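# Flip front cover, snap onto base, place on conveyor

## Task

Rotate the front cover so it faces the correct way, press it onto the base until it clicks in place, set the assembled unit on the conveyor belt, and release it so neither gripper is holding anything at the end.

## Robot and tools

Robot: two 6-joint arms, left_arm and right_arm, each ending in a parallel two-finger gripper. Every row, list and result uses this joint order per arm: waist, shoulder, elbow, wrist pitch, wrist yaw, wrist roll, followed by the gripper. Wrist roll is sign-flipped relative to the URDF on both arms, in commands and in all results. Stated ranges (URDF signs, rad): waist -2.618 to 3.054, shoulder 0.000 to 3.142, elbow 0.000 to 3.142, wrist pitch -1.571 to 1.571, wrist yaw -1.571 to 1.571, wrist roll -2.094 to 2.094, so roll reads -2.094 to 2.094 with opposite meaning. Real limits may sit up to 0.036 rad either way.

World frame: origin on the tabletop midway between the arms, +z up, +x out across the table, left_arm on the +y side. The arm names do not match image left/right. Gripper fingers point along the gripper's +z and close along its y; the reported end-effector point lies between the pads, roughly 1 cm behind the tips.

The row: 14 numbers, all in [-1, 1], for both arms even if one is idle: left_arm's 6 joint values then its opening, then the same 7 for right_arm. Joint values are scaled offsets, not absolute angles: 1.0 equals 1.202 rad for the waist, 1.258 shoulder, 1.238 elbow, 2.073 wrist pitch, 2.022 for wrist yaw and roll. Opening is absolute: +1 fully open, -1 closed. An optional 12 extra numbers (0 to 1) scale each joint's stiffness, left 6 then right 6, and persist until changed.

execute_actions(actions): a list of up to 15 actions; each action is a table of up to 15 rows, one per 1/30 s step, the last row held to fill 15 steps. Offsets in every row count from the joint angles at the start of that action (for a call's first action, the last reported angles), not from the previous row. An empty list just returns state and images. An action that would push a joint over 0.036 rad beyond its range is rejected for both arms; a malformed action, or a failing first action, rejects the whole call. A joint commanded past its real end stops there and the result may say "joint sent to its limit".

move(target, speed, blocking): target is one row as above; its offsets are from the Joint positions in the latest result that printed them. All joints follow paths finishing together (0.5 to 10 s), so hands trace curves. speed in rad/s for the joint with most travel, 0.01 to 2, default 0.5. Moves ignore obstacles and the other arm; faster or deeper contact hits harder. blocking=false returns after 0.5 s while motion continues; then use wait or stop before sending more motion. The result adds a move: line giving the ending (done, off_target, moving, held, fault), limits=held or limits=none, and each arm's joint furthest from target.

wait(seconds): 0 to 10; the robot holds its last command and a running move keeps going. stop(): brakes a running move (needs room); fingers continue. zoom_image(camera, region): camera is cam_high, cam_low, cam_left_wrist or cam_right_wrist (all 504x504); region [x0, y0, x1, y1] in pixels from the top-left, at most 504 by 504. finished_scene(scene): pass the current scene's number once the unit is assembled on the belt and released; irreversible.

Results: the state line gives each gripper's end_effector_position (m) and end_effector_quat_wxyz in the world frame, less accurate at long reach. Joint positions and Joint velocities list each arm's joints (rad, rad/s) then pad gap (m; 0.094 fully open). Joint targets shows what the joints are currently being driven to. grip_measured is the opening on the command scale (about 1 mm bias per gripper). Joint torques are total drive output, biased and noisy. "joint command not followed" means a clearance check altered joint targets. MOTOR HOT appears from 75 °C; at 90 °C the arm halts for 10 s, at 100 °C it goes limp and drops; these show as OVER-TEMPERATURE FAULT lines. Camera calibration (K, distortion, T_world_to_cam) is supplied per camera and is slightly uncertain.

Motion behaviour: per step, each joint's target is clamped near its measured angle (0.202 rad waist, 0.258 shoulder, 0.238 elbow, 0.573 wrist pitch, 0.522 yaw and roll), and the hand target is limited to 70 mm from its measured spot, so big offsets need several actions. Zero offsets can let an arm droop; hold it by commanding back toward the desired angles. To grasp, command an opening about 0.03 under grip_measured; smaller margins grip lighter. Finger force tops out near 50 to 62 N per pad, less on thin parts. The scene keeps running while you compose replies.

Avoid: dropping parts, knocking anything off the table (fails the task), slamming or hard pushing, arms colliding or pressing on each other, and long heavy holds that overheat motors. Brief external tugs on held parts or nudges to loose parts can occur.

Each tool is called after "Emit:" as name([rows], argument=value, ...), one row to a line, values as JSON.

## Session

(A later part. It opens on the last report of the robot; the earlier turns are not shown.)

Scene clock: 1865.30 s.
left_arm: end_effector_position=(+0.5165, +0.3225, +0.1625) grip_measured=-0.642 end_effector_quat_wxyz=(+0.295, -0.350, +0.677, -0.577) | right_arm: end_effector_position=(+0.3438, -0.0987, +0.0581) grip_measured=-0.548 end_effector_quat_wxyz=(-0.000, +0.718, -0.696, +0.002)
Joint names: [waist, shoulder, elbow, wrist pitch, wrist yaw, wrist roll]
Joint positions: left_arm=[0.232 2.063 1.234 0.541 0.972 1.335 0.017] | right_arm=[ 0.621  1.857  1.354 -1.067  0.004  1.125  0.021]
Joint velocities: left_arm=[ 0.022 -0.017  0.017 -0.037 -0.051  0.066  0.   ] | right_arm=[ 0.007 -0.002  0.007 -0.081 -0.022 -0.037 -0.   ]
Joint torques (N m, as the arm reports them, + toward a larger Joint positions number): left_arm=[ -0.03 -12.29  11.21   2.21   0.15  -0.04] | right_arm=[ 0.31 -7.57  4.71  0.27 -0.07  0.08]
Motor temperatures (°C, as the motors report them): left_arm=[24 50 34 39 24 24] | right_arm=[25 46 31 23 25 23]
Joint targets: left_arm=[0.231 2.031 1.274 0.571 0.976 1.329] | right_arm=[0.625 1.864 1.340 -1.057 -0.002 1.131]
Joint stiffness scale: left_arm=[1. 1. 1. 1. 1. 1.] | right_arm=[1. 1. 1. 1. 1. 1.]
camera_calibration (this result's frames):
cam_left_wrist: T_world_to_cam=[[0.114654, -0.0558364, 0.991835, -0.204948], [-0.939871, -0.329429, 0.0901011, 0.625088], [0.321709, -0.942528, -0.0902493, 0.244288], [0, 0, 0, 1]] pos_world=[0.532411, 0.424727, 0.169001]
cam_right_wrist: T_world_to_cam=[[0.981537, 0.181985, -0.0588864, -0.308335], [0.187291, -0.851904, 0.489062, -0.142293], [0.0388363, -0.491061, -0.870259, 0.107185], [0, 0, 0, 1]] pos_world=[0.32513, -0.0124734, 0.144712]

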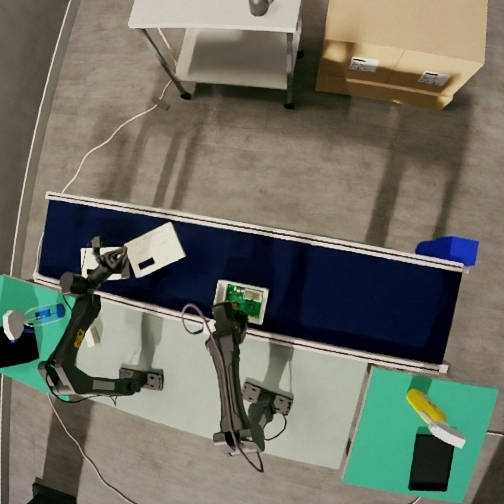

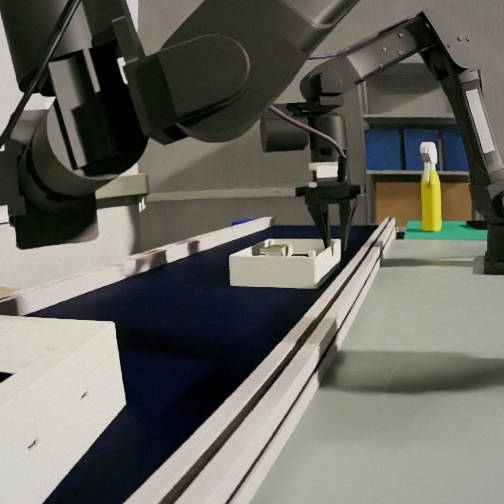

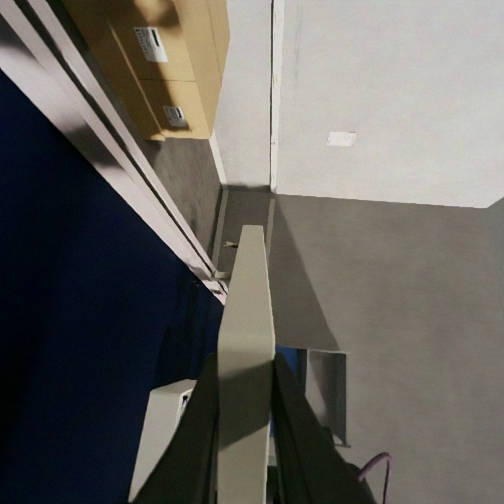

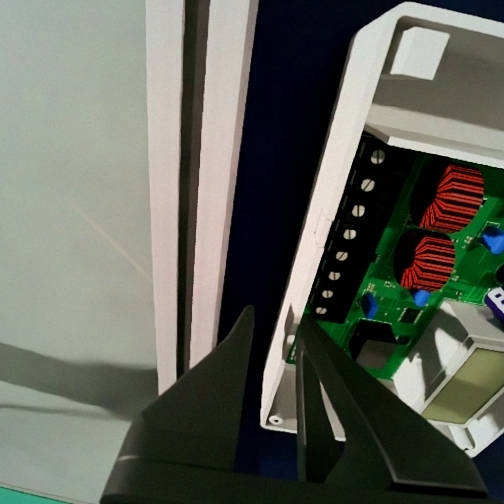

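Emit:
execute_actions([
  [[-0.0008,-0.0254,0.0323,0.0145,0.002,-0.003,-0.67,0.0033,0.0056,-0.0113,0.0048,-0.003,0.003,-0.62],[-0.0008,-0.0254,0.0323,0.0145,0.002,-0.003,-0.67,0.0033,0.0056,-0.0113,0.0048,-0.003,0.003,-0.68],[-0.0008,-0.0254,0.0323,0.0145,0.002,-0.003,-0.67,0.0033,0.0056,-0.0113,0.0048,-0.003,0.003,-0.74],[-0.0008,-0.0254,0.0323,0.0145,0.002,-0.003,-0.67,0.0033,0.0056,-0.0113,0.0048,-0.003,0.003,-0.80],[-0.0008,-0.0254,0.0323,0.0145,0.002,-0.003,-0.67,0.0033,0.0056,-0.0113,0.0048,-0.003,0.003,-0.85],[-0.0008,-0.0254,0.0323,0.0145,0.002,-0.003,-0.67,0.0033,0.0056,-0.0113,0.0048,-0.003,0.003,-0.89],[-0.0008,-0.0254,0.0323,0.0145,0.002,-0.003,-0.67,0.0033,0.0056,-0.0113,0.0048,-0.003,0.003,-0.92],[-0.0008,-0.0254,0.0323,0.0145,0.002,-0.003,-0.67,0.0033,0.0056,-0.0113,0.0048,-0.003,0.003,-0.94],[-0.0008,-0.0254,0.0323,0.0145,0.002,-0.003,-0.67,0.0033,0.0056,-0.0113,0.0048,-0.003,0.003,-0.96]],
])

Scene clock: 1886.37 s.
left_arm: end_effector_position=(+0.5165, +0.3225, +0.1625) grip_measured=-0.642 end_effector_quat_wxyz=(+0.295, -0.350, +0.677, -0.577) | right_arm: end_effector_position=(+0.3472, -0.0976, +0.0581) grip_measured=-0.952 end_effector_quat_wxyz=(-0.006, +0.718, -0.696, +0.006)
Joint names: [waist, shoulder, elbow, wrist pitch, wrist yaw, wrist roll]
Joint positions: left_arm=[0.232 2.063 1.234 0.541 0.972 1.335 0.017] | right_arm=[ 0.621  1.857  1.354 -1.052  0.007  1.126  0.002]
Joint velocities: left_arm=[-0.017  0.022  0.002  0.095  0.022  0.051 -0.   ] | right_arm=[-0.007 -0.002 -0.007  0.007  0.066  0.007  0.   ]
Joint torques (N m, as the arm reports them, + toward a larger Joint positions number): left_arm=[ -0.09 -12.35  11.14   2.2    0.15  -0.03] | right_arm=[ 0.33 -7.59  4.74  0.16 -0.1   0.08]
Motor temperatures (°C, as the motors report them): left_arm=[24 50 34 39 24 24] | right_arm=[25 46 31 23 25 23]
Joint targets: left_arm=[0.231 2.031 1.274 0.571 0.976 1.329] | right_arm=[0.625 1.864 1.340 -1.056 -0.002 1.131]
Joint stiffness scale: left_arm=[1. 1. 1. 1. 1. 1.] | right_arm=[1. 1. 1. 1. 1. 1.]
camera_calibration (this result's frames):
cam_left_wrist: T_world_to_cam=[[0.114654, -0.0558364, 0.991835, -0.204948], [-0.939871, -0.329429, 0.0901011, 0.625088], [0.321709, -0.942528, -0.0902493, 0.244288], [0, 0, 0, 1]] pos_world=[0.532411, 0.424727, 0.169001]
cam_right_wrist: T_world_to_cam=[[0.982202, 0.182506, -0.0444024, -0.312885], [0.180688, -0.853511, 0.488744, -0.139884], [0.0513006, -0.488068, -0.871297, 0.10363], [0, 0, 0, 1]] pos_world=[0.327275, -0.0117106, 0.144767]

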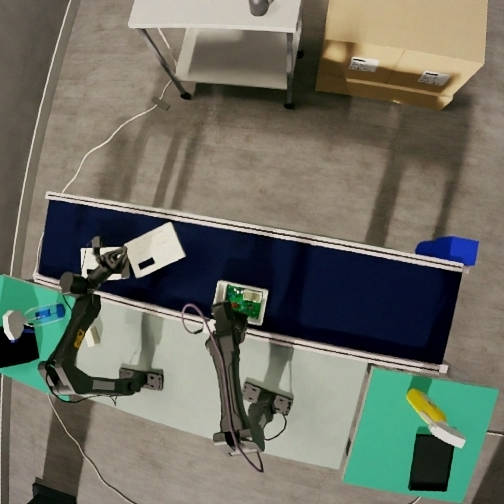

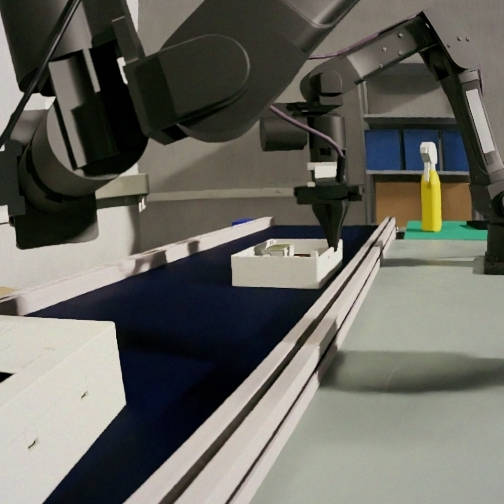

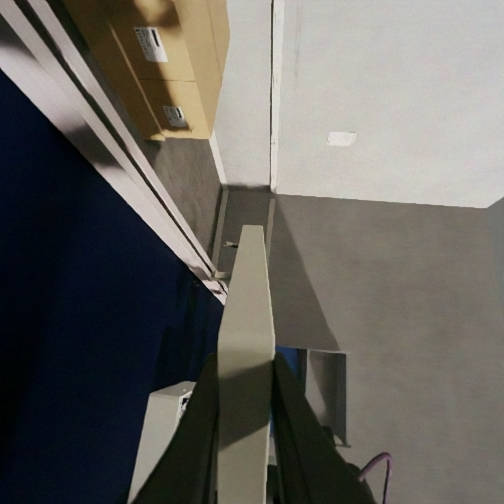

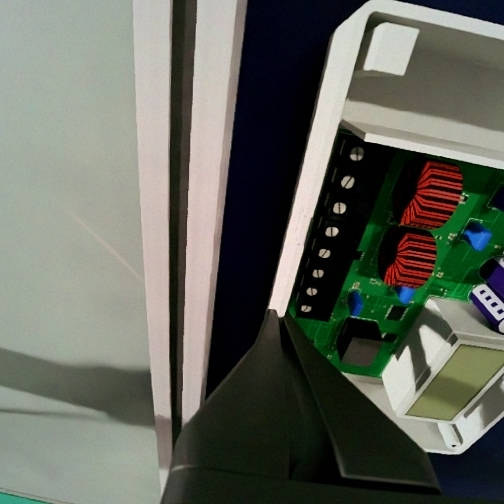

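Emit:
execute_actions([
  [[0,0,0,0,0,0,-0.67,0.0033,0.0056,-0.0113,-0.002,-0.003,0.003,-0.975]],
])

Emit:
zoom_image(camera="cam_right_wrist", region=[200, 230, 400, 430])

Scene clock: 1893.33 s.
left_arm: end_effector_position=(+0.5159, +0.3222, +0.1605) grip_measured=-0.642 end_effector_quat_wxyz=(+0.290, -0.354, +0.677, -0.576) | right_arm: end_effector_position=(+0.3472, -0.0976, +0.0581) grip_measured=-0.961 end_effector_quat_wxyz=(-0.006, +0.718, -0.696, +0.006)
Joint names: [waist, shoulder, elbow, wrist pitch, wrist yaw, wrist roll]
Joint positions: left_arm=[0.232 2.063 1.234 0.529 0.972 1.335 0.017] | right_arm=[ 0.621  1.857  1.354 -1.052  0.007  1.126  0.002]
Joint velocities: left_arm=[-0.007 -0.012  0.002 -0.022 -0.022 -0.022 -0.002] | right_arm=[ 0.012  0.027  0.002 -0.007  0.037 -0.007 -0.   ]
Joint torques (N m, as the arm reports them, + toward a larger Joint positions number): left_arm=[  0.03 -10.23   8.01   2.06   0.12   0.01] | right_arm=[ 0.33 -7.59  4.75  0.15 -0.06  0.09]
Motor temperatures (°C, as the motors report them): left_arm=[24 50 34 39 24 24] | right_arm=[25 45 31 23 25 23]
Joint targets: left_arm=[0.232 2.063 1.234 0.541 0.972 1.335] | right_arm=[0.625 1.864 1.340 -1.057 0.001 1.132]
Joint stiffness scale: left_arm=[1. 1. 1. 1. 1. 1.] | right_arm=[1. 1. 1. 1. 1. 1.]
camera_calibration (this result's frames):
cam_left_wrist: T_world_to_cam=[[0.125933, -0.0514534, 0.990704, -0.209966], [-0.938777, -0.329004, 0.102245, 0.622012], [0.320685, -0.942926, -0.0897357, 0.244657], [0, 0, 0, 1]] pos_world=[0.531914, 0.424534, 0.166371]
cam_right_wrist: T_world_to_cam=[[0.982202, 0.182506, -0.0444024, -0.312885], [0.180688, -0.853511, 0.488744, -0.139884], [0.0513006, -0.488068, -0.871297, 0.10363], [0, 0, 0, 1]] pos_world=[0.327275, -0.0117106, 0.144767]

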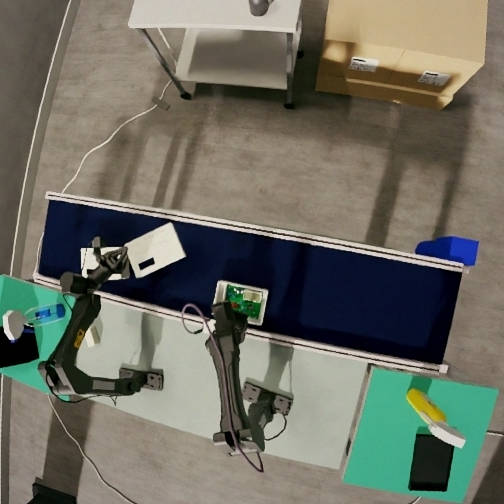

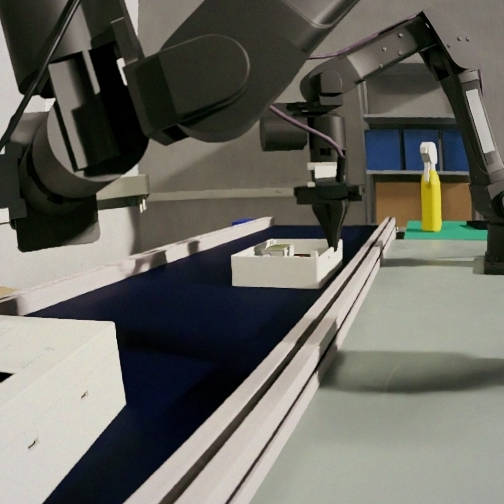

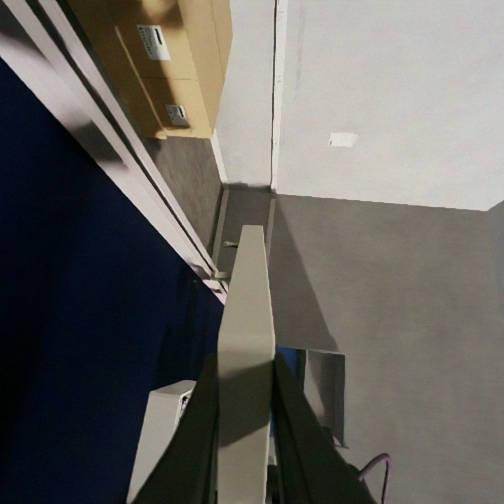

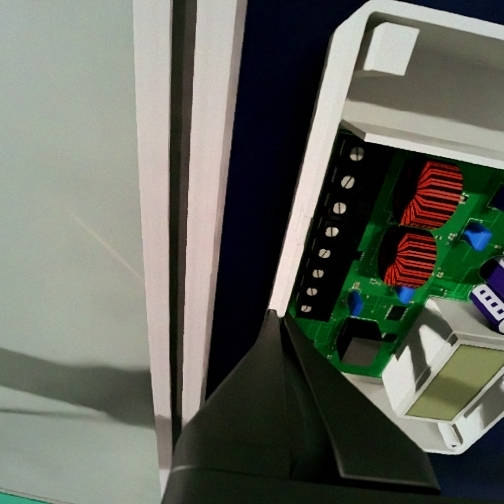

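Region (200, 230, 400, 430) of cam_right_wrist's 504x504 image, scaled by 2.520, with more detail than that image has.

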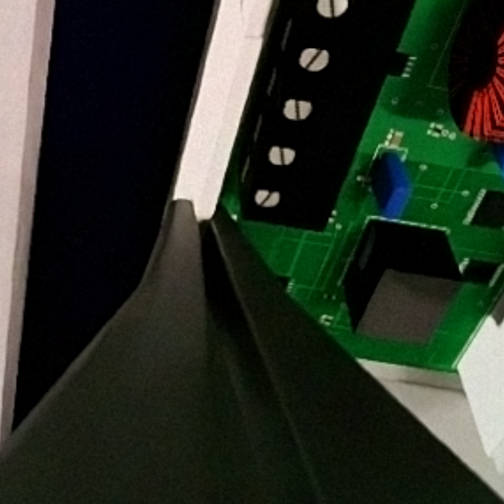

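Emit:
execute_actions([
  [[0,0,0,0.018,0,0,-0.67,-0.0145,0.0114,0.0424,-0.0101,-0.003,-0.0281,-0.99],[0,0,0,0.018,0,0,-0.67,-0.0207,0.0203,0.0549,-0.013,-0.003,-0.0532,-0.99],[0,0,0,0.018,0,0,-0.67,-0.0269,0.0293,0.0674,-0.0159,-0.003,-0.0783,-0.99]],
  [[0,0,0,0.012,0,0,-0.67,-0.0145,0.0114,0.0424,-0.0101,-0.002,-0.0281,-0.99],[0,0,0,0.012,0,0,-0.67,-0.0207,0.0203,0.0549,-0.013,-0.002,-0.0532,-0.99],[0,0,0,0.012,0,0,-0.67,-0.0269,0.0293,0.0674,-0.0159,-0.002,-0.0783,-0.99]],
  [[0,0,0,0.012,0,0,-0.67,-0.0145,0.0114,0.0424,-0.0101,-0.002,-0.0281,-0.99],[0,0,0,0.012,0,0,-0.67,-0.0207,0.0203,0.0549,-0.013,-0.002,-0.0532,-0.99],[0,0,0,0.012,0,0,-0.67,-0.0269,0.0293,0.0674,-0.0159,-0.002,-0.0783,-0.99]],
])

Scene clock: 2014.83 s.
left_arm: end_effector_position=(+0.5161, +0.3223, +0.1612) grip_measured=-0.642 end_effector_quat_wxyz=(+0.292, -0.353, +0.677, -0.576) | right_arm: end_effector_position=(+0.3818, -0.1078, +0.0585) grip_measured=-0.969 end_effector_quat_wxyz=(+0.004, -0.528, +0.849, +0.001)
Joint names: [waist, shoulder, elbow, wrist pitch, wrist yaw, wrist roll]
Joint positions: left_arm=[0.232 2.063 1.234 0.532 0.972 1.335 0.017] | right_arm=[ 0.548  1.963  1.5   -1.1   -0.003  0.709  0.001]
Joint velocities: left_arm=[ 0.012 -0.022 -0.017  0.022  0.066  0.007 -0.   ] | right_arm=[ 0.002 -0.002 -0.012  0.066 -0.007 -0.022 -0.   ]
Joint torques (N m, as the arm reports them, + toward a larger Joint positions number): left_arm=[ -0.05 -10.34   8.03   2.16   0.1    0.03] | right_arm=[-0.77 -8.94  8.72 -0.01  0.   -0.13]
Motor temperatures (°C, as the motors report them): left_arm=[24 47 30 38 24 23] | right_arm=[25 44 31 23 25 23]
Joint targets: left_arm=[0.232 2.063 1.234 0.557 0.972 1.335] | right_arm=[0.540 1.965 1.535 -1.118 -0.003 0.690]
Joint stiffness scale: left_arm=[1. 1. 1. 1. 1. 1.] | right_arm=[1. 1. 1. 1. 1. 1.]
camera_calibration (this result's frames):
cam_left_wrist: T_world_to_cam=[[0.122409, -0.0528225, 0.991073, -0.208402], [-0.939134, -0.329143, 0.0984515, 0.62298], [0.321004, -0.942802, -0.0898976, 0.244542], [0, 0, 0, 1]] pos_world=[0.532073, 0.424596, 0.167192]
cam_right_wrist: T_world_to_cam=[[0.952375, -0.299487, -0.0573582, -0.384898], [-0.236825, -0.844951, 0.479553, 0.00581671], [-0.192085, -0.44313, -0.875636, 0.195185], [0, 0, 0, 1]] pos_world=[0.405437, -0.0238652, 0.146044]

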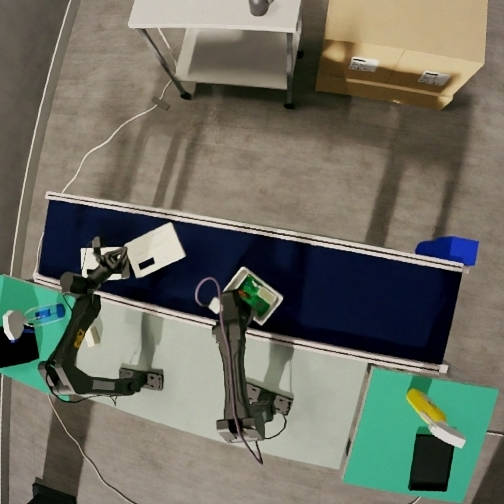

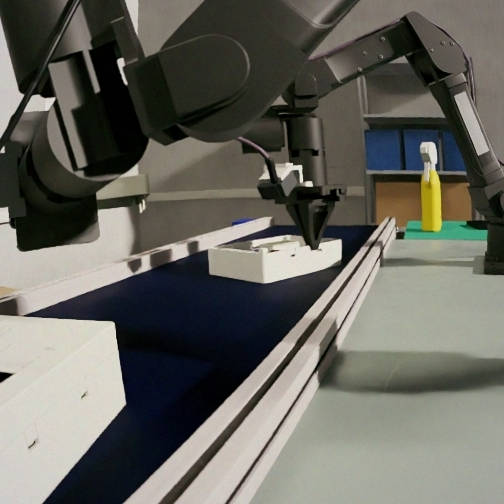

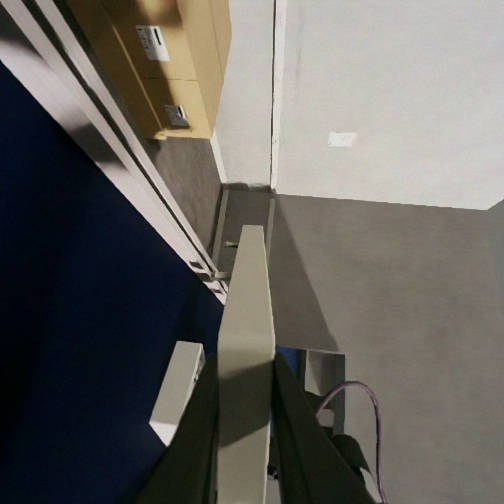

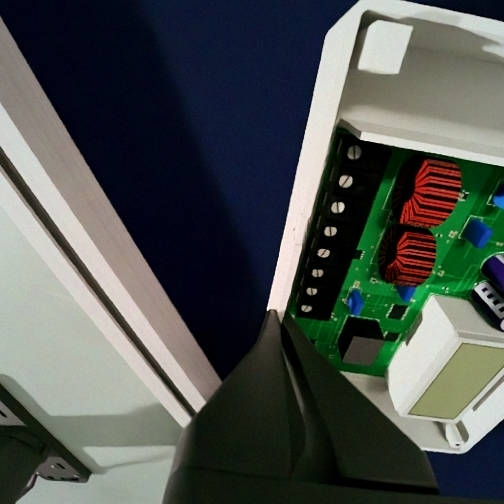

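Emit:
execute_actions([
  [[0,0,0,0.012,0,0,-0.67,0.0108,0.0103,0.0412,-0.0115,0,-0.043,-0.99],[0,0,0,0.012,0,0,-0.67,0.0158,0.0191,0.0541,-0.0144,0,-0.0767,-0.99],[0,0,0,0.012,0,0,-0.67,0.0208,0.0278,0.067,-0.0172,0,-0.1103,-0.99]],
  [[0,0,0,0.012,0,0,-0.67,0.0108,0.0103,0.0412,-0.0115,0,-0.043,-0.99],[0,0,0,0.012,0,0,-0.67,0.0158,0.0191,0.0541,-0.0144,0,-0.0767,-0.99],[0,0,0,0.012,0,0,-0.67,0.0208,0.0278,0.067,-0.0172,0,-0.1103,-0.99]],
  [[0,0,0,0.012,0,0,-0.67,0.0108,0.0103,0.0412,-0.0115,0,-0.043,-0.99],[0,0,0,0.012,0,0,-0.67,0.0158,0.0191,0.0541,-0.0144,0,-0.0767,-0.99],[0,0,0,0.012,0,0,-0.67,0.0208,0.0278,0.067,-0.0172,0,-0.1103,-0.99]],
  [[0,0,0,0.012,0,0,-0.67,0.003,0.0135,0.0472,-0.0127,0,-0.0384,-0.99],[0,0,0,0.012,0,0,-0.67,0.003,0.0254,0.0661,-0.0168,0,-0.0673,-0.99],[0,0,0,0.012,0,0,-0.67,0.003,0.0374,0.085,-0.0208,0,-0.0963,-0.99]],
  [[0,0,0,0.012,0,0,-0.67,0.003,0.0135,0.0472,-0.0127,0,-0.0384,-0.99],[0,0,0,0.012,0,0,-0.67,0.003,0.0254,0.0661,-0.0168,0,-0.0673,-0.99],[0,0,0,0.012,0,0,-0.67,0.003,0.0374,0.085,-0.0208,0,-0.0963,-0.99]],
  [[0,0,0,0.012,0,0,-0.67,0.003,0.0135,0.0472,-0.0127,0,-0.0384,-0.99],[0,0,0,0.012,0,0,-0.67,0.003,0.0254,0.0661,-0.0168,0,-0.0673,-0.99],[0,0,0,0.012,0,0,-0.67,0.003,0.0374,0.085,-0.0208,0,-0.0963,-0.99]],
])

Scene clock: 2054.10 s.
left_arm: end_effector_position=(+0.5161, +0.3223, +0.1612) grip_measured=-0.642 end_effector_quat_wxyz=(+0.292, -0.353, +0.677, -0.576) | right_arm: end_effector_position=(+0.4259, -0.0601, +0.0597) grip_measured=-0.970 end_effector_quat_wxyz=(+0.006, -0.025, +1.000, +0.004)
Joint names: [waist, shoulder, elbow, wrist pitch, wrist yaw, wrist roll]
Joint positions: left_arm=[0.232 2.063 1.234 0.532 0.972 1.335 0.017] | right_arm=[ 0.61   2.197  1.859 -1.219 -0.003 -0.416  0.001]
Joint velocities: left_arm=[ 0.007 -0.002 -0.002 -0.037 -0.007 -0.066 -0.   ] | right_arm=[ 0.017 -0.002 -0.002  0.022 -0.007  0.051 -0.001]
Joint torques (N m, as the arm reports them, + toward a larger Joint positions number): left_arm=[  0.07 -10.24   7.97   2.15   0.11   0.01] | right_arm=[  0.3  -10.84   8.77   0.01   0.01  -0.16]
Motor temperatures (°C, as the motors report them): left_arm=[24 47 30 39 24 23] | right_arm=[25 46 34 23 25 23]
Joint targets: left_arm=[0.232 2.063 1.234 0.557 0.972 1.335] | right_arm=[0.614 2.199 1.893 -1.237 -0.003 -0.436]
Joint stiffness scale: left_arm=[1. 1. 1. 1. 1. 1.] | right_arm=[1. 1. 1. 1. 1. 1.]
camera_calibration (this result's frames):
cam_left_wrist: T_world_to_cam=[[0.122409, -0.0528225, 0.991073, -0.208402], [-0.939134, -0.329143, 0.0984515, 0.62298], [0.321004, -0.942802, -0.0898976, 0.244542], [0, 0, 0, 1]] pos_world=[0.532073, 0.424596, 0.167192]
cam_right_wrist: T_world_to_cam=[[0.201469, -0.977087, -0.0686448, -0.132764], [-0.854842, -0.20961, 0.474666, 0.357643], [-0.478179, -0.0369499, -0.877485, 0.372284], [0, 0, 0, 1]] pos_world=[0.510494, -0.0410006, 0.147799]

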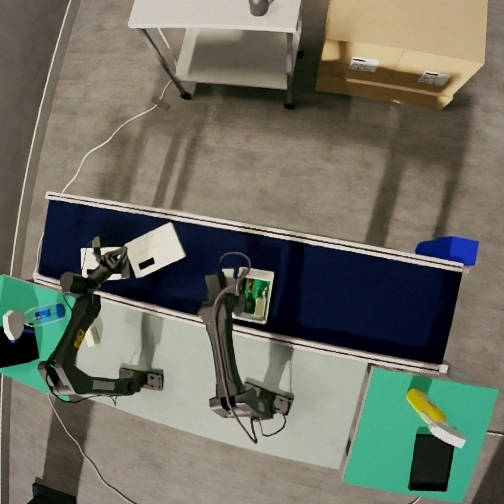

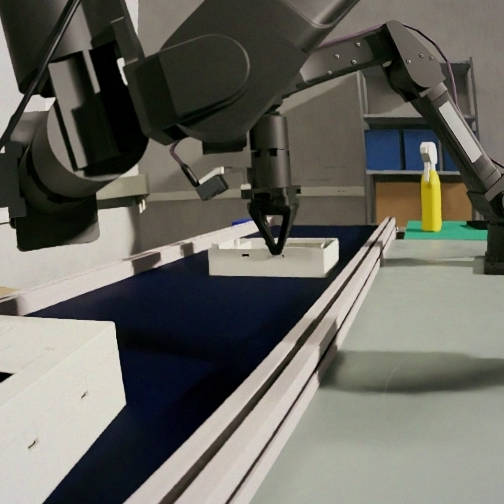

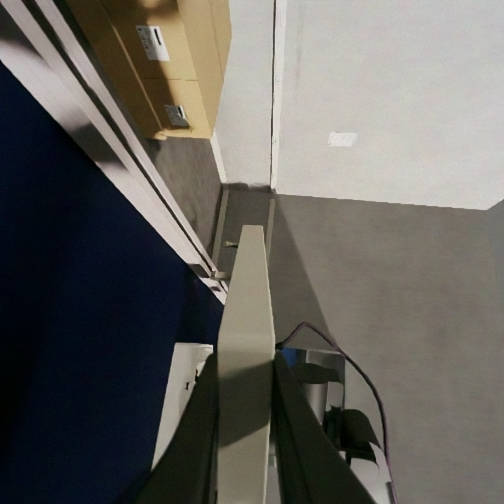

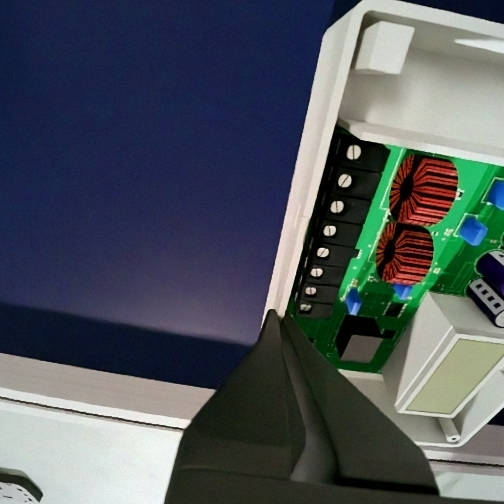

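Emit:
execute_actions([
  [[0,0,0,0.012,0,0,-0.67,-0.0101,0.0139,0.0479,-0.0142,0,-0.0376,-0.99],[0,0,0,0.012,0,0,-0.67,-0.0135,0.0261,0.0683,-0.0197,0,-0.0654,-0.99],[0,0,0,0.012,0,0,-0.67,-0.017,0.0384,0.0888,-0.0252,0,-0.0931,-0.99]],
  [[0,0,0,0.012,0,0,-0.67,-0.0101,0.0139,0.0479,-0.0142,0,-0.0376,-0.99],[0,0,0,0.012,0,0,-0.67,-0.0135,0.0261,0.0683,-0.0197,0,-0.0654,-0.99],[0,0,0,0.012,0,0,-0.67,-0.017,0.0384,0.0888,-0.0252,0,-0.0931,-0.99]],
  [[0,0,0,0.012,0,0,-0.67,-0.0101,0.0139,0.0479,-0.0142,0,-0.0376,-0.99],[0,0,0,0.012,0,0,-0.67,-0.0135,0.0261,0.0683,-0.0197,0,-0.0654,-0.99],[0,0,0,0.012,0,0,-0.67,-0.017,0.0384,0.0888,-0.0252,0,-0.0931,-0.99]],
  [[0,0,0,0.012,0,0,-0.67,-0.0103,0.0074,0.0377,-0.0113,0,-0.0365,-0.99],[0,0,0,0.012,0,0,-0.67,-0.0139,0.0131,0.048,-0.0139,0,-0.0631,-0.99],[0,0,0,0.012,0,0,-0.67,-0.0175,0.0189,0.0582,-0.0165,0,-0.0898,-0.99]],
  [[0,0,0,0.012,0,0,-0.67,-0.0103,0.0074,0.0377,-0.0113,0,-0.0365,-0.99],[0,0,0,0.012,0,0,-0.67,-0.0139,0.0131,0.048,-0.0139,0,-0.0631,-0.99],[0,0,0,0.012,0,0,-0.67,-0.0175,0.0189,0.0582,-0.0165,0,-0.0898,-0.99]],
  [[0,0,0,0.012,0,0,-0.67,-0.0103,0.0074,0.0377,-0.0113,0,-0.0365,-0.99],[0,0,0,0.012,0,0,-0.67,-0.0139,0.0131,0.048,-0.0139,0,-0.0631,-0.99],[0,0,0,0.012,0,0,-0.67,-0.0175,0.0189,0.0582,-0.0165,0,-0.0898,-0.99]],
])

Scene clock: 2081.87 s.
left_arm: end_effector_position=(+0.5161, +0.3223, +0.1612) grip_measured=-0.642 end_effector_quat_wxyz=(+0.292, -0.353, +0.677, -0.576) | right_arm: end_effector_position=(+0.4795, -0.0730, +0.0607) grip_measured=-0.970 end_effector_quat_wxyz=(+0.000, +0.489, +0.872, +0.016)
Joint names: [waist, shoulder, elbow, wrist pitch, wrist yaw, wrist roll]
Joint positions: left_arm=[0.232 2.063 1.234 0.532 0.972 1.335 0.017] | right_arm=[ 0.528  2.398  2.203 -1.351 -0.02  -1.407  0.001]
Joint velocities: left_arm=[-0.017 -0.007 -0.007 -0.007  0.037 -0.066 -0.001] | right_arm=[-0.012  0.007  0.012 -0.007  0.007 -0.11   0.001]
Joint torques (N m, as the arm reports them, + toward a larger Joint positions number): left_arm=[ -0.06 -10.2    8.04   2.16   0.12   0.02] | right_arm=[ -0.57 -12.28   8.81   0.     0.03  -0.14]
Motor temperatures (°C, as the motors report them): left_arm=[24 47 30 39 24 23] | right_arm=[25 49 35 23 25 23]
Joint targets: left_arm=[0.232 2.063 1.234 0.557 0.972 1.335] | right_arm=[0.523 2.400 2.237 -1.371 -0.017 -1.426]
Joint stiffness scale: left_arm=[1. 1. 1. 1. 1. 1.] | right_arm=[1. 1. 1. 1. 1. 1.]
camera_calibration (this result's frames):
cam_left_wrist: T_world_to_cam=[[0.122409, -0.0528225, 0.991073, -0.208402], [-0.939134, -0.329143, 0.0984515, 0.62298], [0.321004, -0.942802, -0.0898976, 0.244542], [0, 0, 0, 1]] pos_world=[0.532073, 0.424596, 0.167192]
cam_right_wrist: T_world_to_cam=[[-0.761595, -0.641445, -0.0923086, 0.331705], [-0.594182, 0.634308, 0.494572, 0.335744], [-0.258688, 0.431512, -0.864221, 0.326417], [0, 0, 0, 1]] pos_world=[0.536559, -0.141047, 0.146666]

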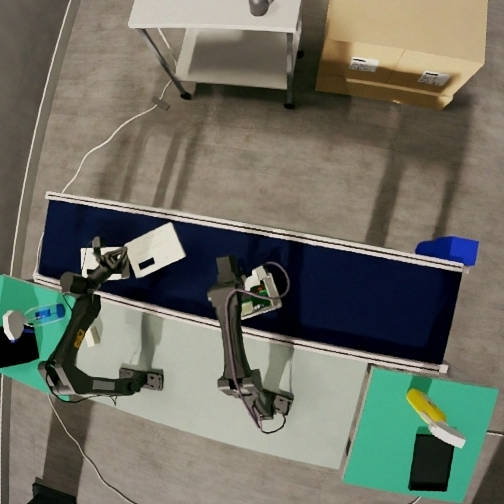

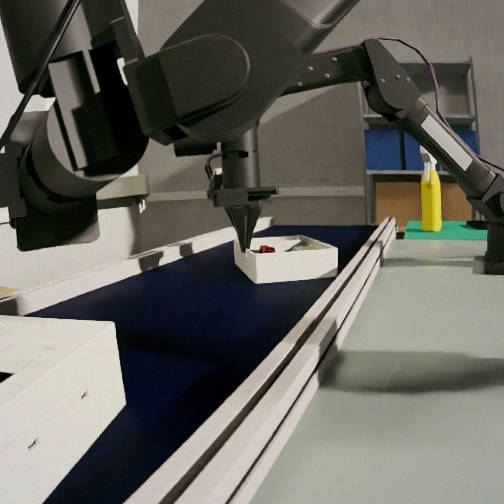

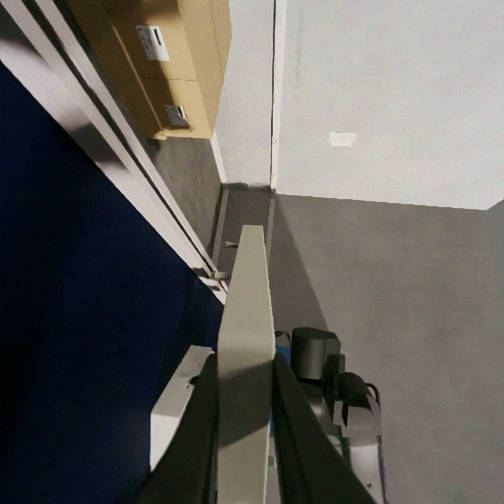

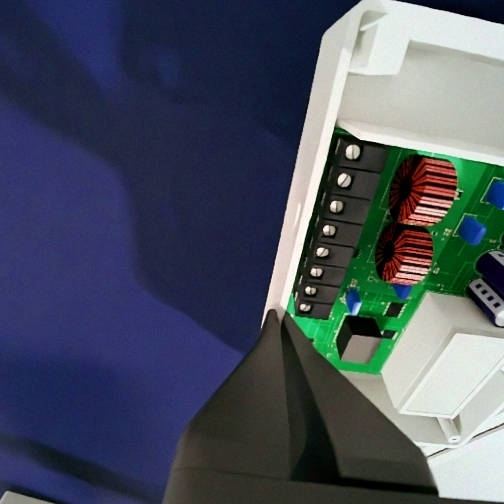

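Emit:
execute_actions([
  [[0,0,0,0.012,0,0,-0.67,0.0092,0.002,0.016,-0.01,0.0061,-0.0392,-0.99],[0,0,0,0.012,0,0,-0.67,0.0116,0.002,0.016,-0.0114,0.0072,-0.0691,-0.99],[0,0,0,0.012,0,0,-0.67,0.0141,0.002,0.016,-0.0127,0.0083,-0.0989,-0.99]],
  [[0,0,0,0.012,0,0,-0.67,0.0092,0.002,0.016,-0.01,0.0061,-0.0392,-0.99],[0,0,0,0.012,0,0,-0.67,0.0116,0.002,0.016,-0.0114,0.0072,-0.0691,-0.99],[0,0,0,0.012,0,0,-0.67,0.0141,0.002,0.016,-0.0127,0.0083,-0.0989,-0.99]],
  [[0,0,0,0.012,0,0,-0.67,0.0092,0.002,0.016,-0.01,0.0061,-0.0392,-0.99],[0,0,0,0.012,0,0,-0.67,0.0116,0.002,0.016,-0.0114,0.0072,-0.0691,-0.99],[0,0,0,0.012,0,0,-0.67,0.0141,0.002,0.016,-0.0127,0.0083,-0.0989,-0.99]],
])

Scene clock: 2119.57 s.
left_arm: end_effector_position=(+0.5161, +0.3223, +0.1612) grip_measured=-0.642 end_effector_quat_wxyz=(+0.292, -0.353, +0.677, -0.576) | right_arm: end_effector_position=(+0.4726, -0.0644, +0.0606) grip_measured=-0.971 end_effector_quat_wxyz=(-0.005, +0.697, +0.717, +0.009)
Joint names: [waist, shoulder, elbow, wrist pitch, wrist yaw, wrist roll]
Joint positions: left_arm=[0.232 2.063 1.234 0.532 0.972 1.335 0.017] | right_arm=[ 0.552  2.398  2.203 -1.363 -0.017 -1.949  0.001]
Joint velocities: left_arm=[-0.012 -0.012  0.007  0.051 -0.007  0.051  0.   ] | right_arm=[ 0.007 -0.002 -0.017 -0.022 -0.051  0.007 -0.   ]
Joint torques (N m, as the arm reports them, + toward a larger Joint positions number): left_arm=[  0.03 -10.31   8.1    2.19   0.14   0.03] | right_arm=[  0.67 -12.24   7.65  -0.09   0.18  -0.17]
Motor temperatures (°C, as the motors report them): left_arm=[24 47 30 39 24 23] | right_arm=[25 53 35 23 25 23]
Joint targets: left_arm=[0.232 2.063 1.234 0.557 0.972 1.335] | right_arm=[0.560 2.400 2.223 -1.384 -0.001 -1.968]
Joint stiffness scale: left_arm=[1. 1. 1. 1. 1. 1.] | right_arm=[1. 1. 1. 1. 1. 1.]
camera_calibration (this result's frames):
cam_left_wrist: T_world_to_cam=[[0.122409, -0.0528225, 0.991073, -0.208402], [-0.939134, -0.329143, 0.0984515, 0.62298], [0.321004, -0.942802, -0.0898976, 0.244542], [0, 0, 0, 1]] pos_world=[0.532073, 0.424596, 0.167192]
cam_right_wrist: T_world_to_cam=[[-0.981322, -0.178768, -0.0710615, 0.464228], [-0.190028, 0.843281, 0.502759, 0.148177], [-0.0299522, 0.506872, -0.861501, 0.217457], [0, 0, 0, 1]] pos_world=[0.490228, -0.152189, 0.145831]

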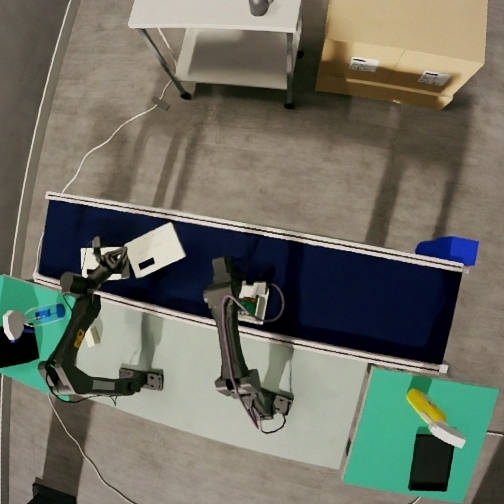

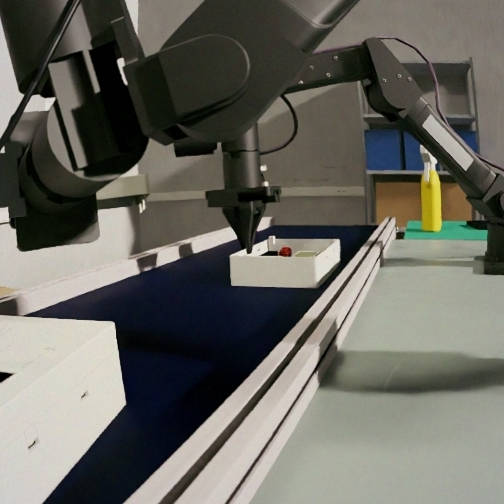

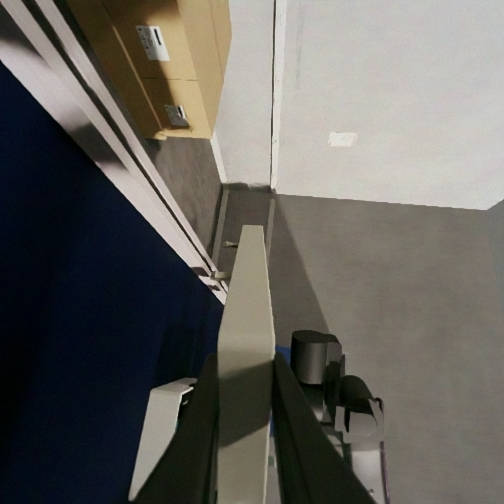

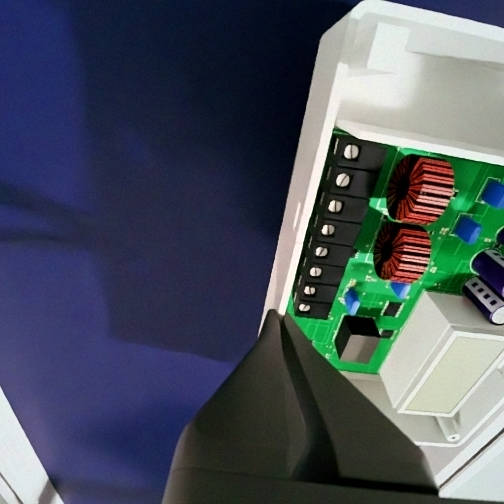

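Emit:
execute_actions([
  [[0,0,0,0.012,0,0,-0.67,0.003,0.007,0.014,-0.008,0.006,-0.003,-0.99]],
  [[0,0,0,0.012,0,0,-0.67,0,0.002,0.014,-0.004,0.003,0,-0.93],[0,0,0,0.012,0,0,-0.67,0,0.002,0.014,-0.004,0.003,0,-0.87],[0,0,0,0.012,0,0,-0.67,0,0.002,0.014,-0.004,0.003,0,-0.80],[0,0,0,0.012,0,0,-0.67,0,0.002,0.014,-0.004,0.003,0,-0.72],[0,0,0,0.012,0,0,-0.67,0,0.002,0.014,-0.004,0.003,0,-0.64],[0,0,0,0.012,0,0,-0.67,0,0.002,0.014,-0.004,0.003,0,-0.58]],
])

Scene clock: 2149.47 s.
left_arm: end_effector_position=(+0.5161, +0.3223, +0.1612) grip_measured=-0.642 end_effector_quat_wxyz=(+0.292, -0.353, +0.677, -0.576) | right_arm: end_effector_position=(+0.4723, -0.0643, +0.0606) grip_measured=-0.582 end_effector_quat_wxyz=(-0.005, +0.699, +0.715, +0.009)
Joint names: [waist, shoulder, elbow, wrist pitch, wrist yaw, wrist roll]
Joint positions: left_arm=[0.232 2.063 1.234 0.532 0.972 1.335 0.017] | right_arm=[ 0.552  2.398  2.203 -1.364 -0.017 -1.957  0.02 ]
Joint velocities: left_arm=[-0.007 -0.002  0.002 -0.022  0.037 -0.022 -0.   ] | right_arm=[ 0.017  0.012 -0.017  0.037 -0.037 -0.007  0.   ]
Joint torques (N m, as the arm reports them, + toward a larger Joint positions number): left_arm=[  0.12 -10.16   8.04   2.14   0.12   0.01] | right_arm=[ -0.02 -12.16   7.44   0.1    0.07   0.02]
Motor temperatures (°C, as the motors report them): left_arm=[24 47 30 39 24 23] | right_arm=[25 54 34 23 25 23]
Joint targets: left_arm=[0.232 2.063 1.234 0.557 0.972 1.335] | right_arm=[0.552 2.400 2.221 -1.372 -0.011 -1.957]
Joint stiffness scale: left_arm=[1. 1. 1. 1. 1. 1.] | right_arm=[1. 1. 1. 1. 1. 1.]
camera_calibration (this result's frames):
cam_left_wrist: T_world_to_cam=[[0.122409, -0.0528225, 0.991073, -0.208402], [-0.939134, -0.329143, 0.0984515, 0.62298], [0.321004, -0.942802, -0.0898976, 0.244542], [0, 0, 0, 1]] pos_world=[0.532073, 0.424596, 0.167192]
cam_right_wrist: T_world_to_cam=[[-0.982652, -0.171671, -0.0701724, 0.465032], [-0.18348, 0.844767, 0.502697, 0.145063], [-0.0270189, 0.506851, -0.86161, 0.216022], [0, 0, 0, 1]] pos_world=[0.489418, -0.152204, 0.145836]

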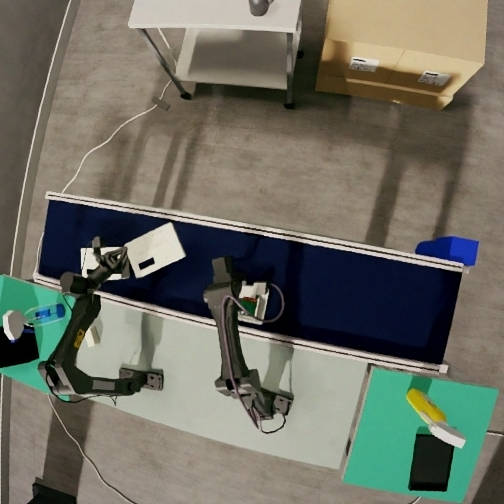

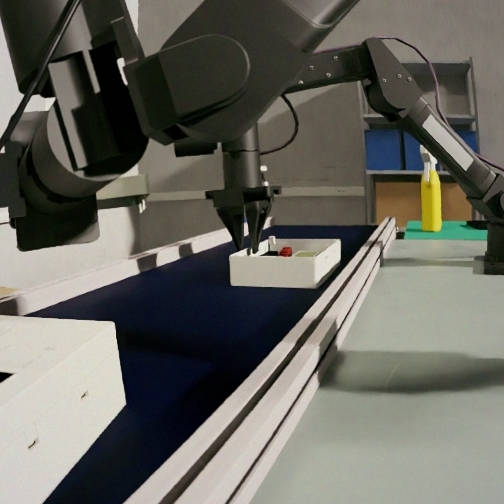

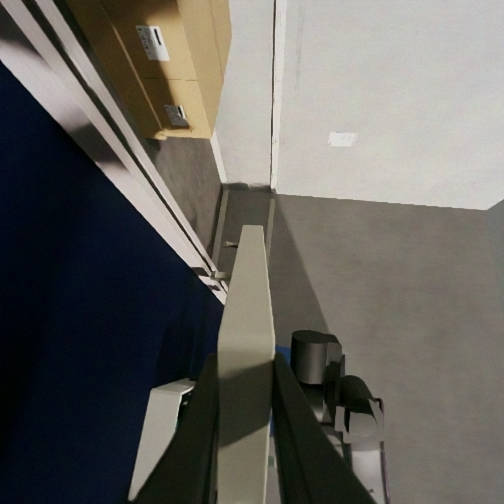

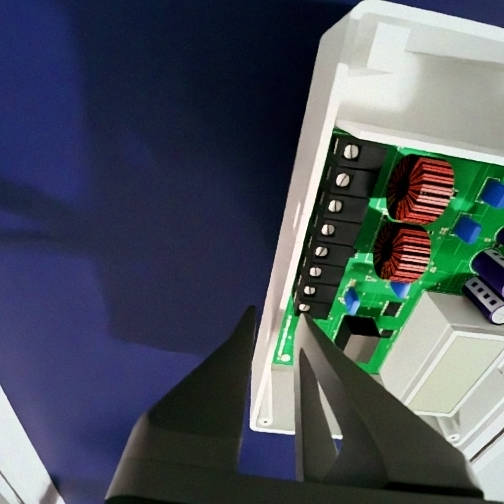

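Emit:
move(target=[0,0,0,0.012,0,0,-0.67,0,-0.088,0.014,0,0,0,-0.55], speed=0.25)

Scene clock: 2156.37 s.
left_arm: end_effector_position=(+0.5158, +0.3222, +0.1602) grip_measured=-0.642 end_effector_quat_wxyz=(+0.290, -0.355, +0.677, -0.576) | right_arm: end_effector_position=(+0.4755, -0.0629, +0.1028) grip_measured=-0.552 end_effector_quat_wxyz=(+0.012, +0.698, +0.714, +0.052)
Joint names: [waist, shoulder, elbow, wrist pitch, wrist yaw, wrist roll]
Joint positions: left_arm=[0.232 2.063 1.234 0.527 0.972 1.335 0.017] | right_arm=[ 0.552  2.304  2.203 -1.364 -0.017 -1.957  0.021]
Joint velocities: left_arm=[ 0.002 -0.017  0.007 -0.022 -0.007 -0.007 -0.   ] | right_arm=[-0.007 -0.002 -0.007 -0.007  0.007 -0.022  0.   ]
Joint torques (N m, as the arm reports them, + toward a larger Joint positions number): left_arm=[ -0.03 -10.26   8.04   2.2    0.14   0.02] | right_arm=[ -0.03 -13.2    7.61   0.37  -0.02   0.02]
Motor temperatures (°C, as the motors report them): left_arm=[24 47 30 39 24 23] | right_arm=[25 54 34 23 25 23]
Joint targets: left_arm=[0.232 2.063 1.234 0.557 0.972 1.335] | right_arm=[0.552 2.287 2.221 -1.364 -0.017 -1.957]
Joint stiffness scale: left_arm=[1. 1. 1. 1. 1. 1.] | right_arm=[1. 1. 1. 1. 1. 1.]
move: off_target (left_arm); limits=none; left_arm: farthest joint: the wrist pitch, 0.030 radians from its target (0.025 radians at the start); right_arm: farthest joint: the shoulder, 0.017 radians from its target (0.110 radians at the start)
camera_calibration (this result's frames):
cam_left_wrist: T_world_to_cam=[[0.127694, -0.050769, 0.990513, -0.210747], [-0.938594, -0.328933, 0.104141, 0.621526], [0.320525, -0.942988, -0.0896542, 0.244714], [0, 0, 0, 1]] pos_world=[0.531834, 0.424503, 0.165961]
cam_right_wrist: T_world_to_cam=[[-0.972754, -0.167394, -0.160405, 0.476195], [-0.227214, 0.82587, 0.516054, 0.141519], [0.0460896, 0.53844, -0.841403, 0.216894], [0, 0, 0, 1]] pos_world=[0.485379, -0.153949, 0.185848]

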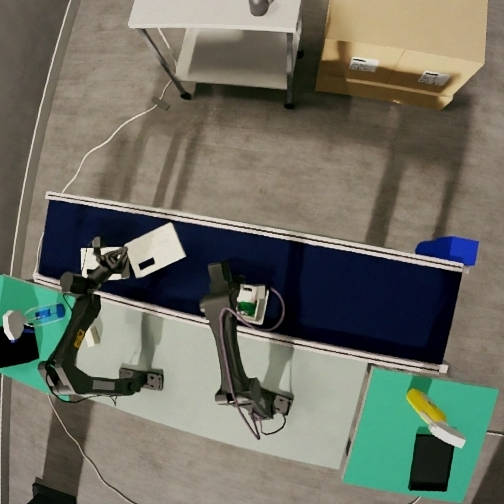

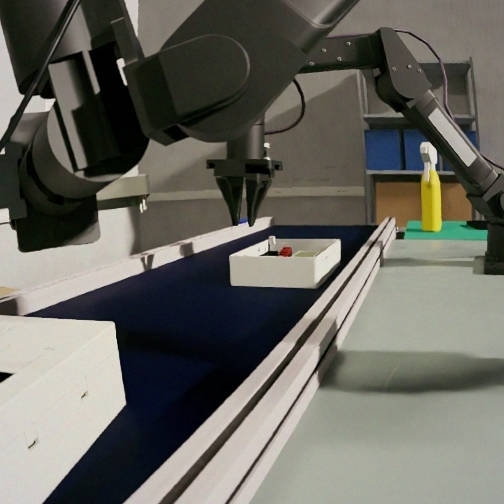

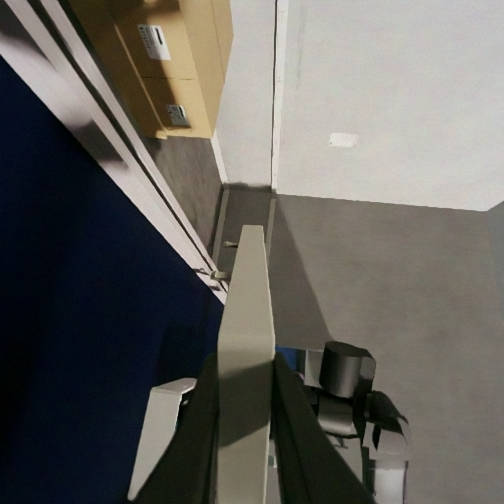

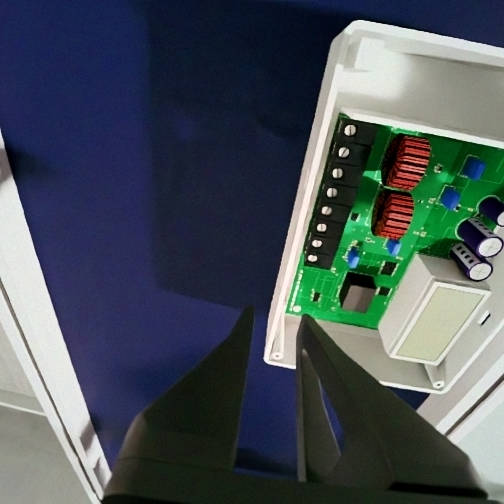

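Emit:
move(target=[-0.5133,0,0,0.018,0,0,-0.67,-0.43,-0.523,-0.489,-0.0617,0.008,0,-1.0], speed=0.3)

Scene clock: 2188.30 s.
left_arm: end_effector_position=(+0.4472, +0.0021, +0.1605) grip_measured=-0.642 end_effector_quat_wxyz=(+0.104, -0.132, +0.753, -0.637) | right_arm: end_effector_position=(+0.3454, -0.2819, +0.1797) grip_measured=-0.994 end_effector_quat_wxyz=(+0.005, +0.857, +0.514, +0.020)
Joint names: [waist, shoulder, elbow, wrist pitch, wrist yaw, wrist roll]
Joint positions: left_arm=[-0.387  2.063  1.234  0.53   0.966  1.335  0.017] | right_arm=[ 0.04   1.669  1.615 -1.477 -0.016 -1.957  0.   ]
Joint velocities: left_arm=[ 0.007 -0.017 -0.012 -0.051 -0.037 -0.007  0.002] | right_arm=[ 0.002 -0.002 -0.017  0.022 -0.037  0.037  0.   ]
Joint torques (N m, as the arm reports them, + toward a larger Joint positions number): left_arm=[  0.17 -10.27   8.     2.25   0.13   0.01] | right_arm=[-0.47 -8.32  4.59  0.1   0.16  0.02]
Motor temperatures (°C, as the motors report them): left_arm=[24 47 30 39 24 23] | right_arm=[25 57 34 23 25 23]
Joint targets: left_arm=[-0.385 2.063 1.234 0.564 0.971 1.335] | right_arm=[0.035 1.646 1.598 -1.492 -0.001 -1.957]
Joint stiffness scale: left_arm=[1. 1. 1. 1. 1. 1.] | right_arm=[1. 1. 1. 1. 1. 1.]
move: off_target (left_arm, right_arm); limits=none; left_arm: farthest joint: the wrist pitch, 0.034 radians from its target (0.038 radians at the start); right_arm: farthest joint: the shoulder, 0.023 radians from its target (0.658 radians at the start)
camera_calibration (this result's frames):
cam_left_wrist: T_world_to_cam=[[0.0714218, -0.115951, 0.990684, -0.193253], [-0.957143, 0.271515, 0.100782, 0.45937], [-0.280672, -0.955424, -0.0915897, 0.23409], [0, 0, 0, 1]] pos_world=[0.519188, 0.0765214, 0.166596]
cam_right_wrist: T_world_to_cam=[[-0.938431, 0.33177, -0.0963157, 0.442718], [0.240873, 0.828219, 0.505997, 0.0939331], [0.247645, 0.451643, -0.857141, 0.31422], [0, 0, 0, 1]] pos_world=[0.315019, -0.366593, 0.264442]

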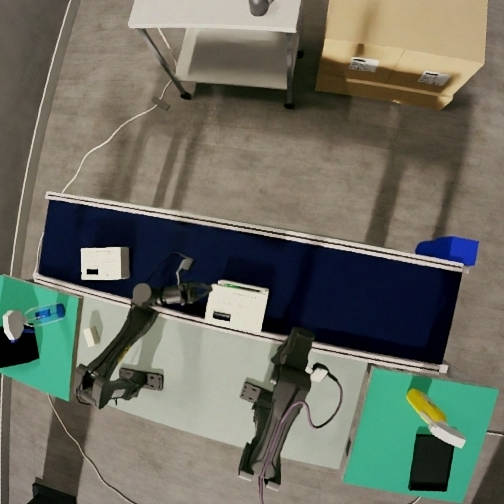

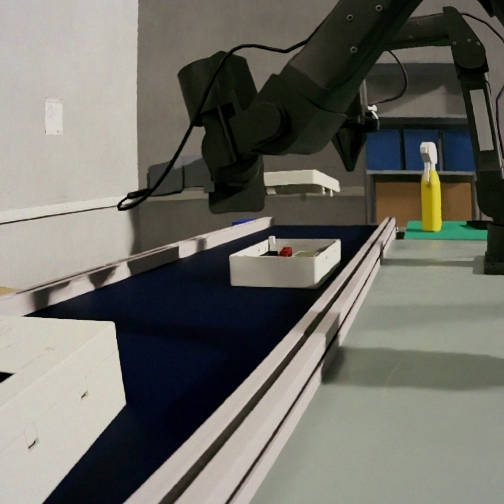

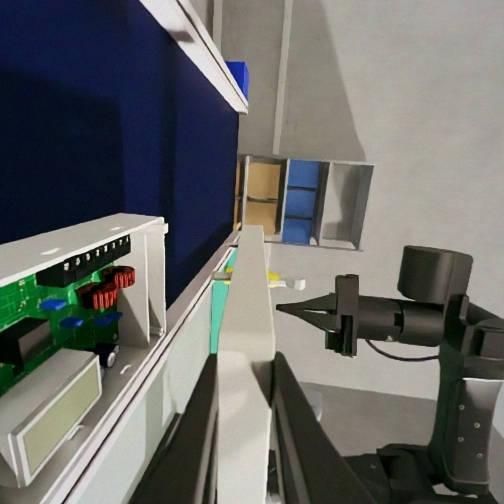

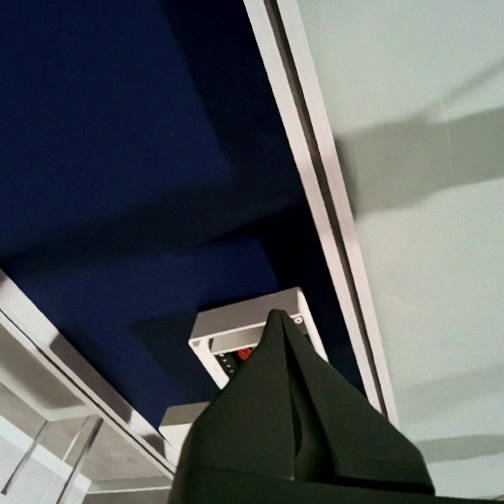

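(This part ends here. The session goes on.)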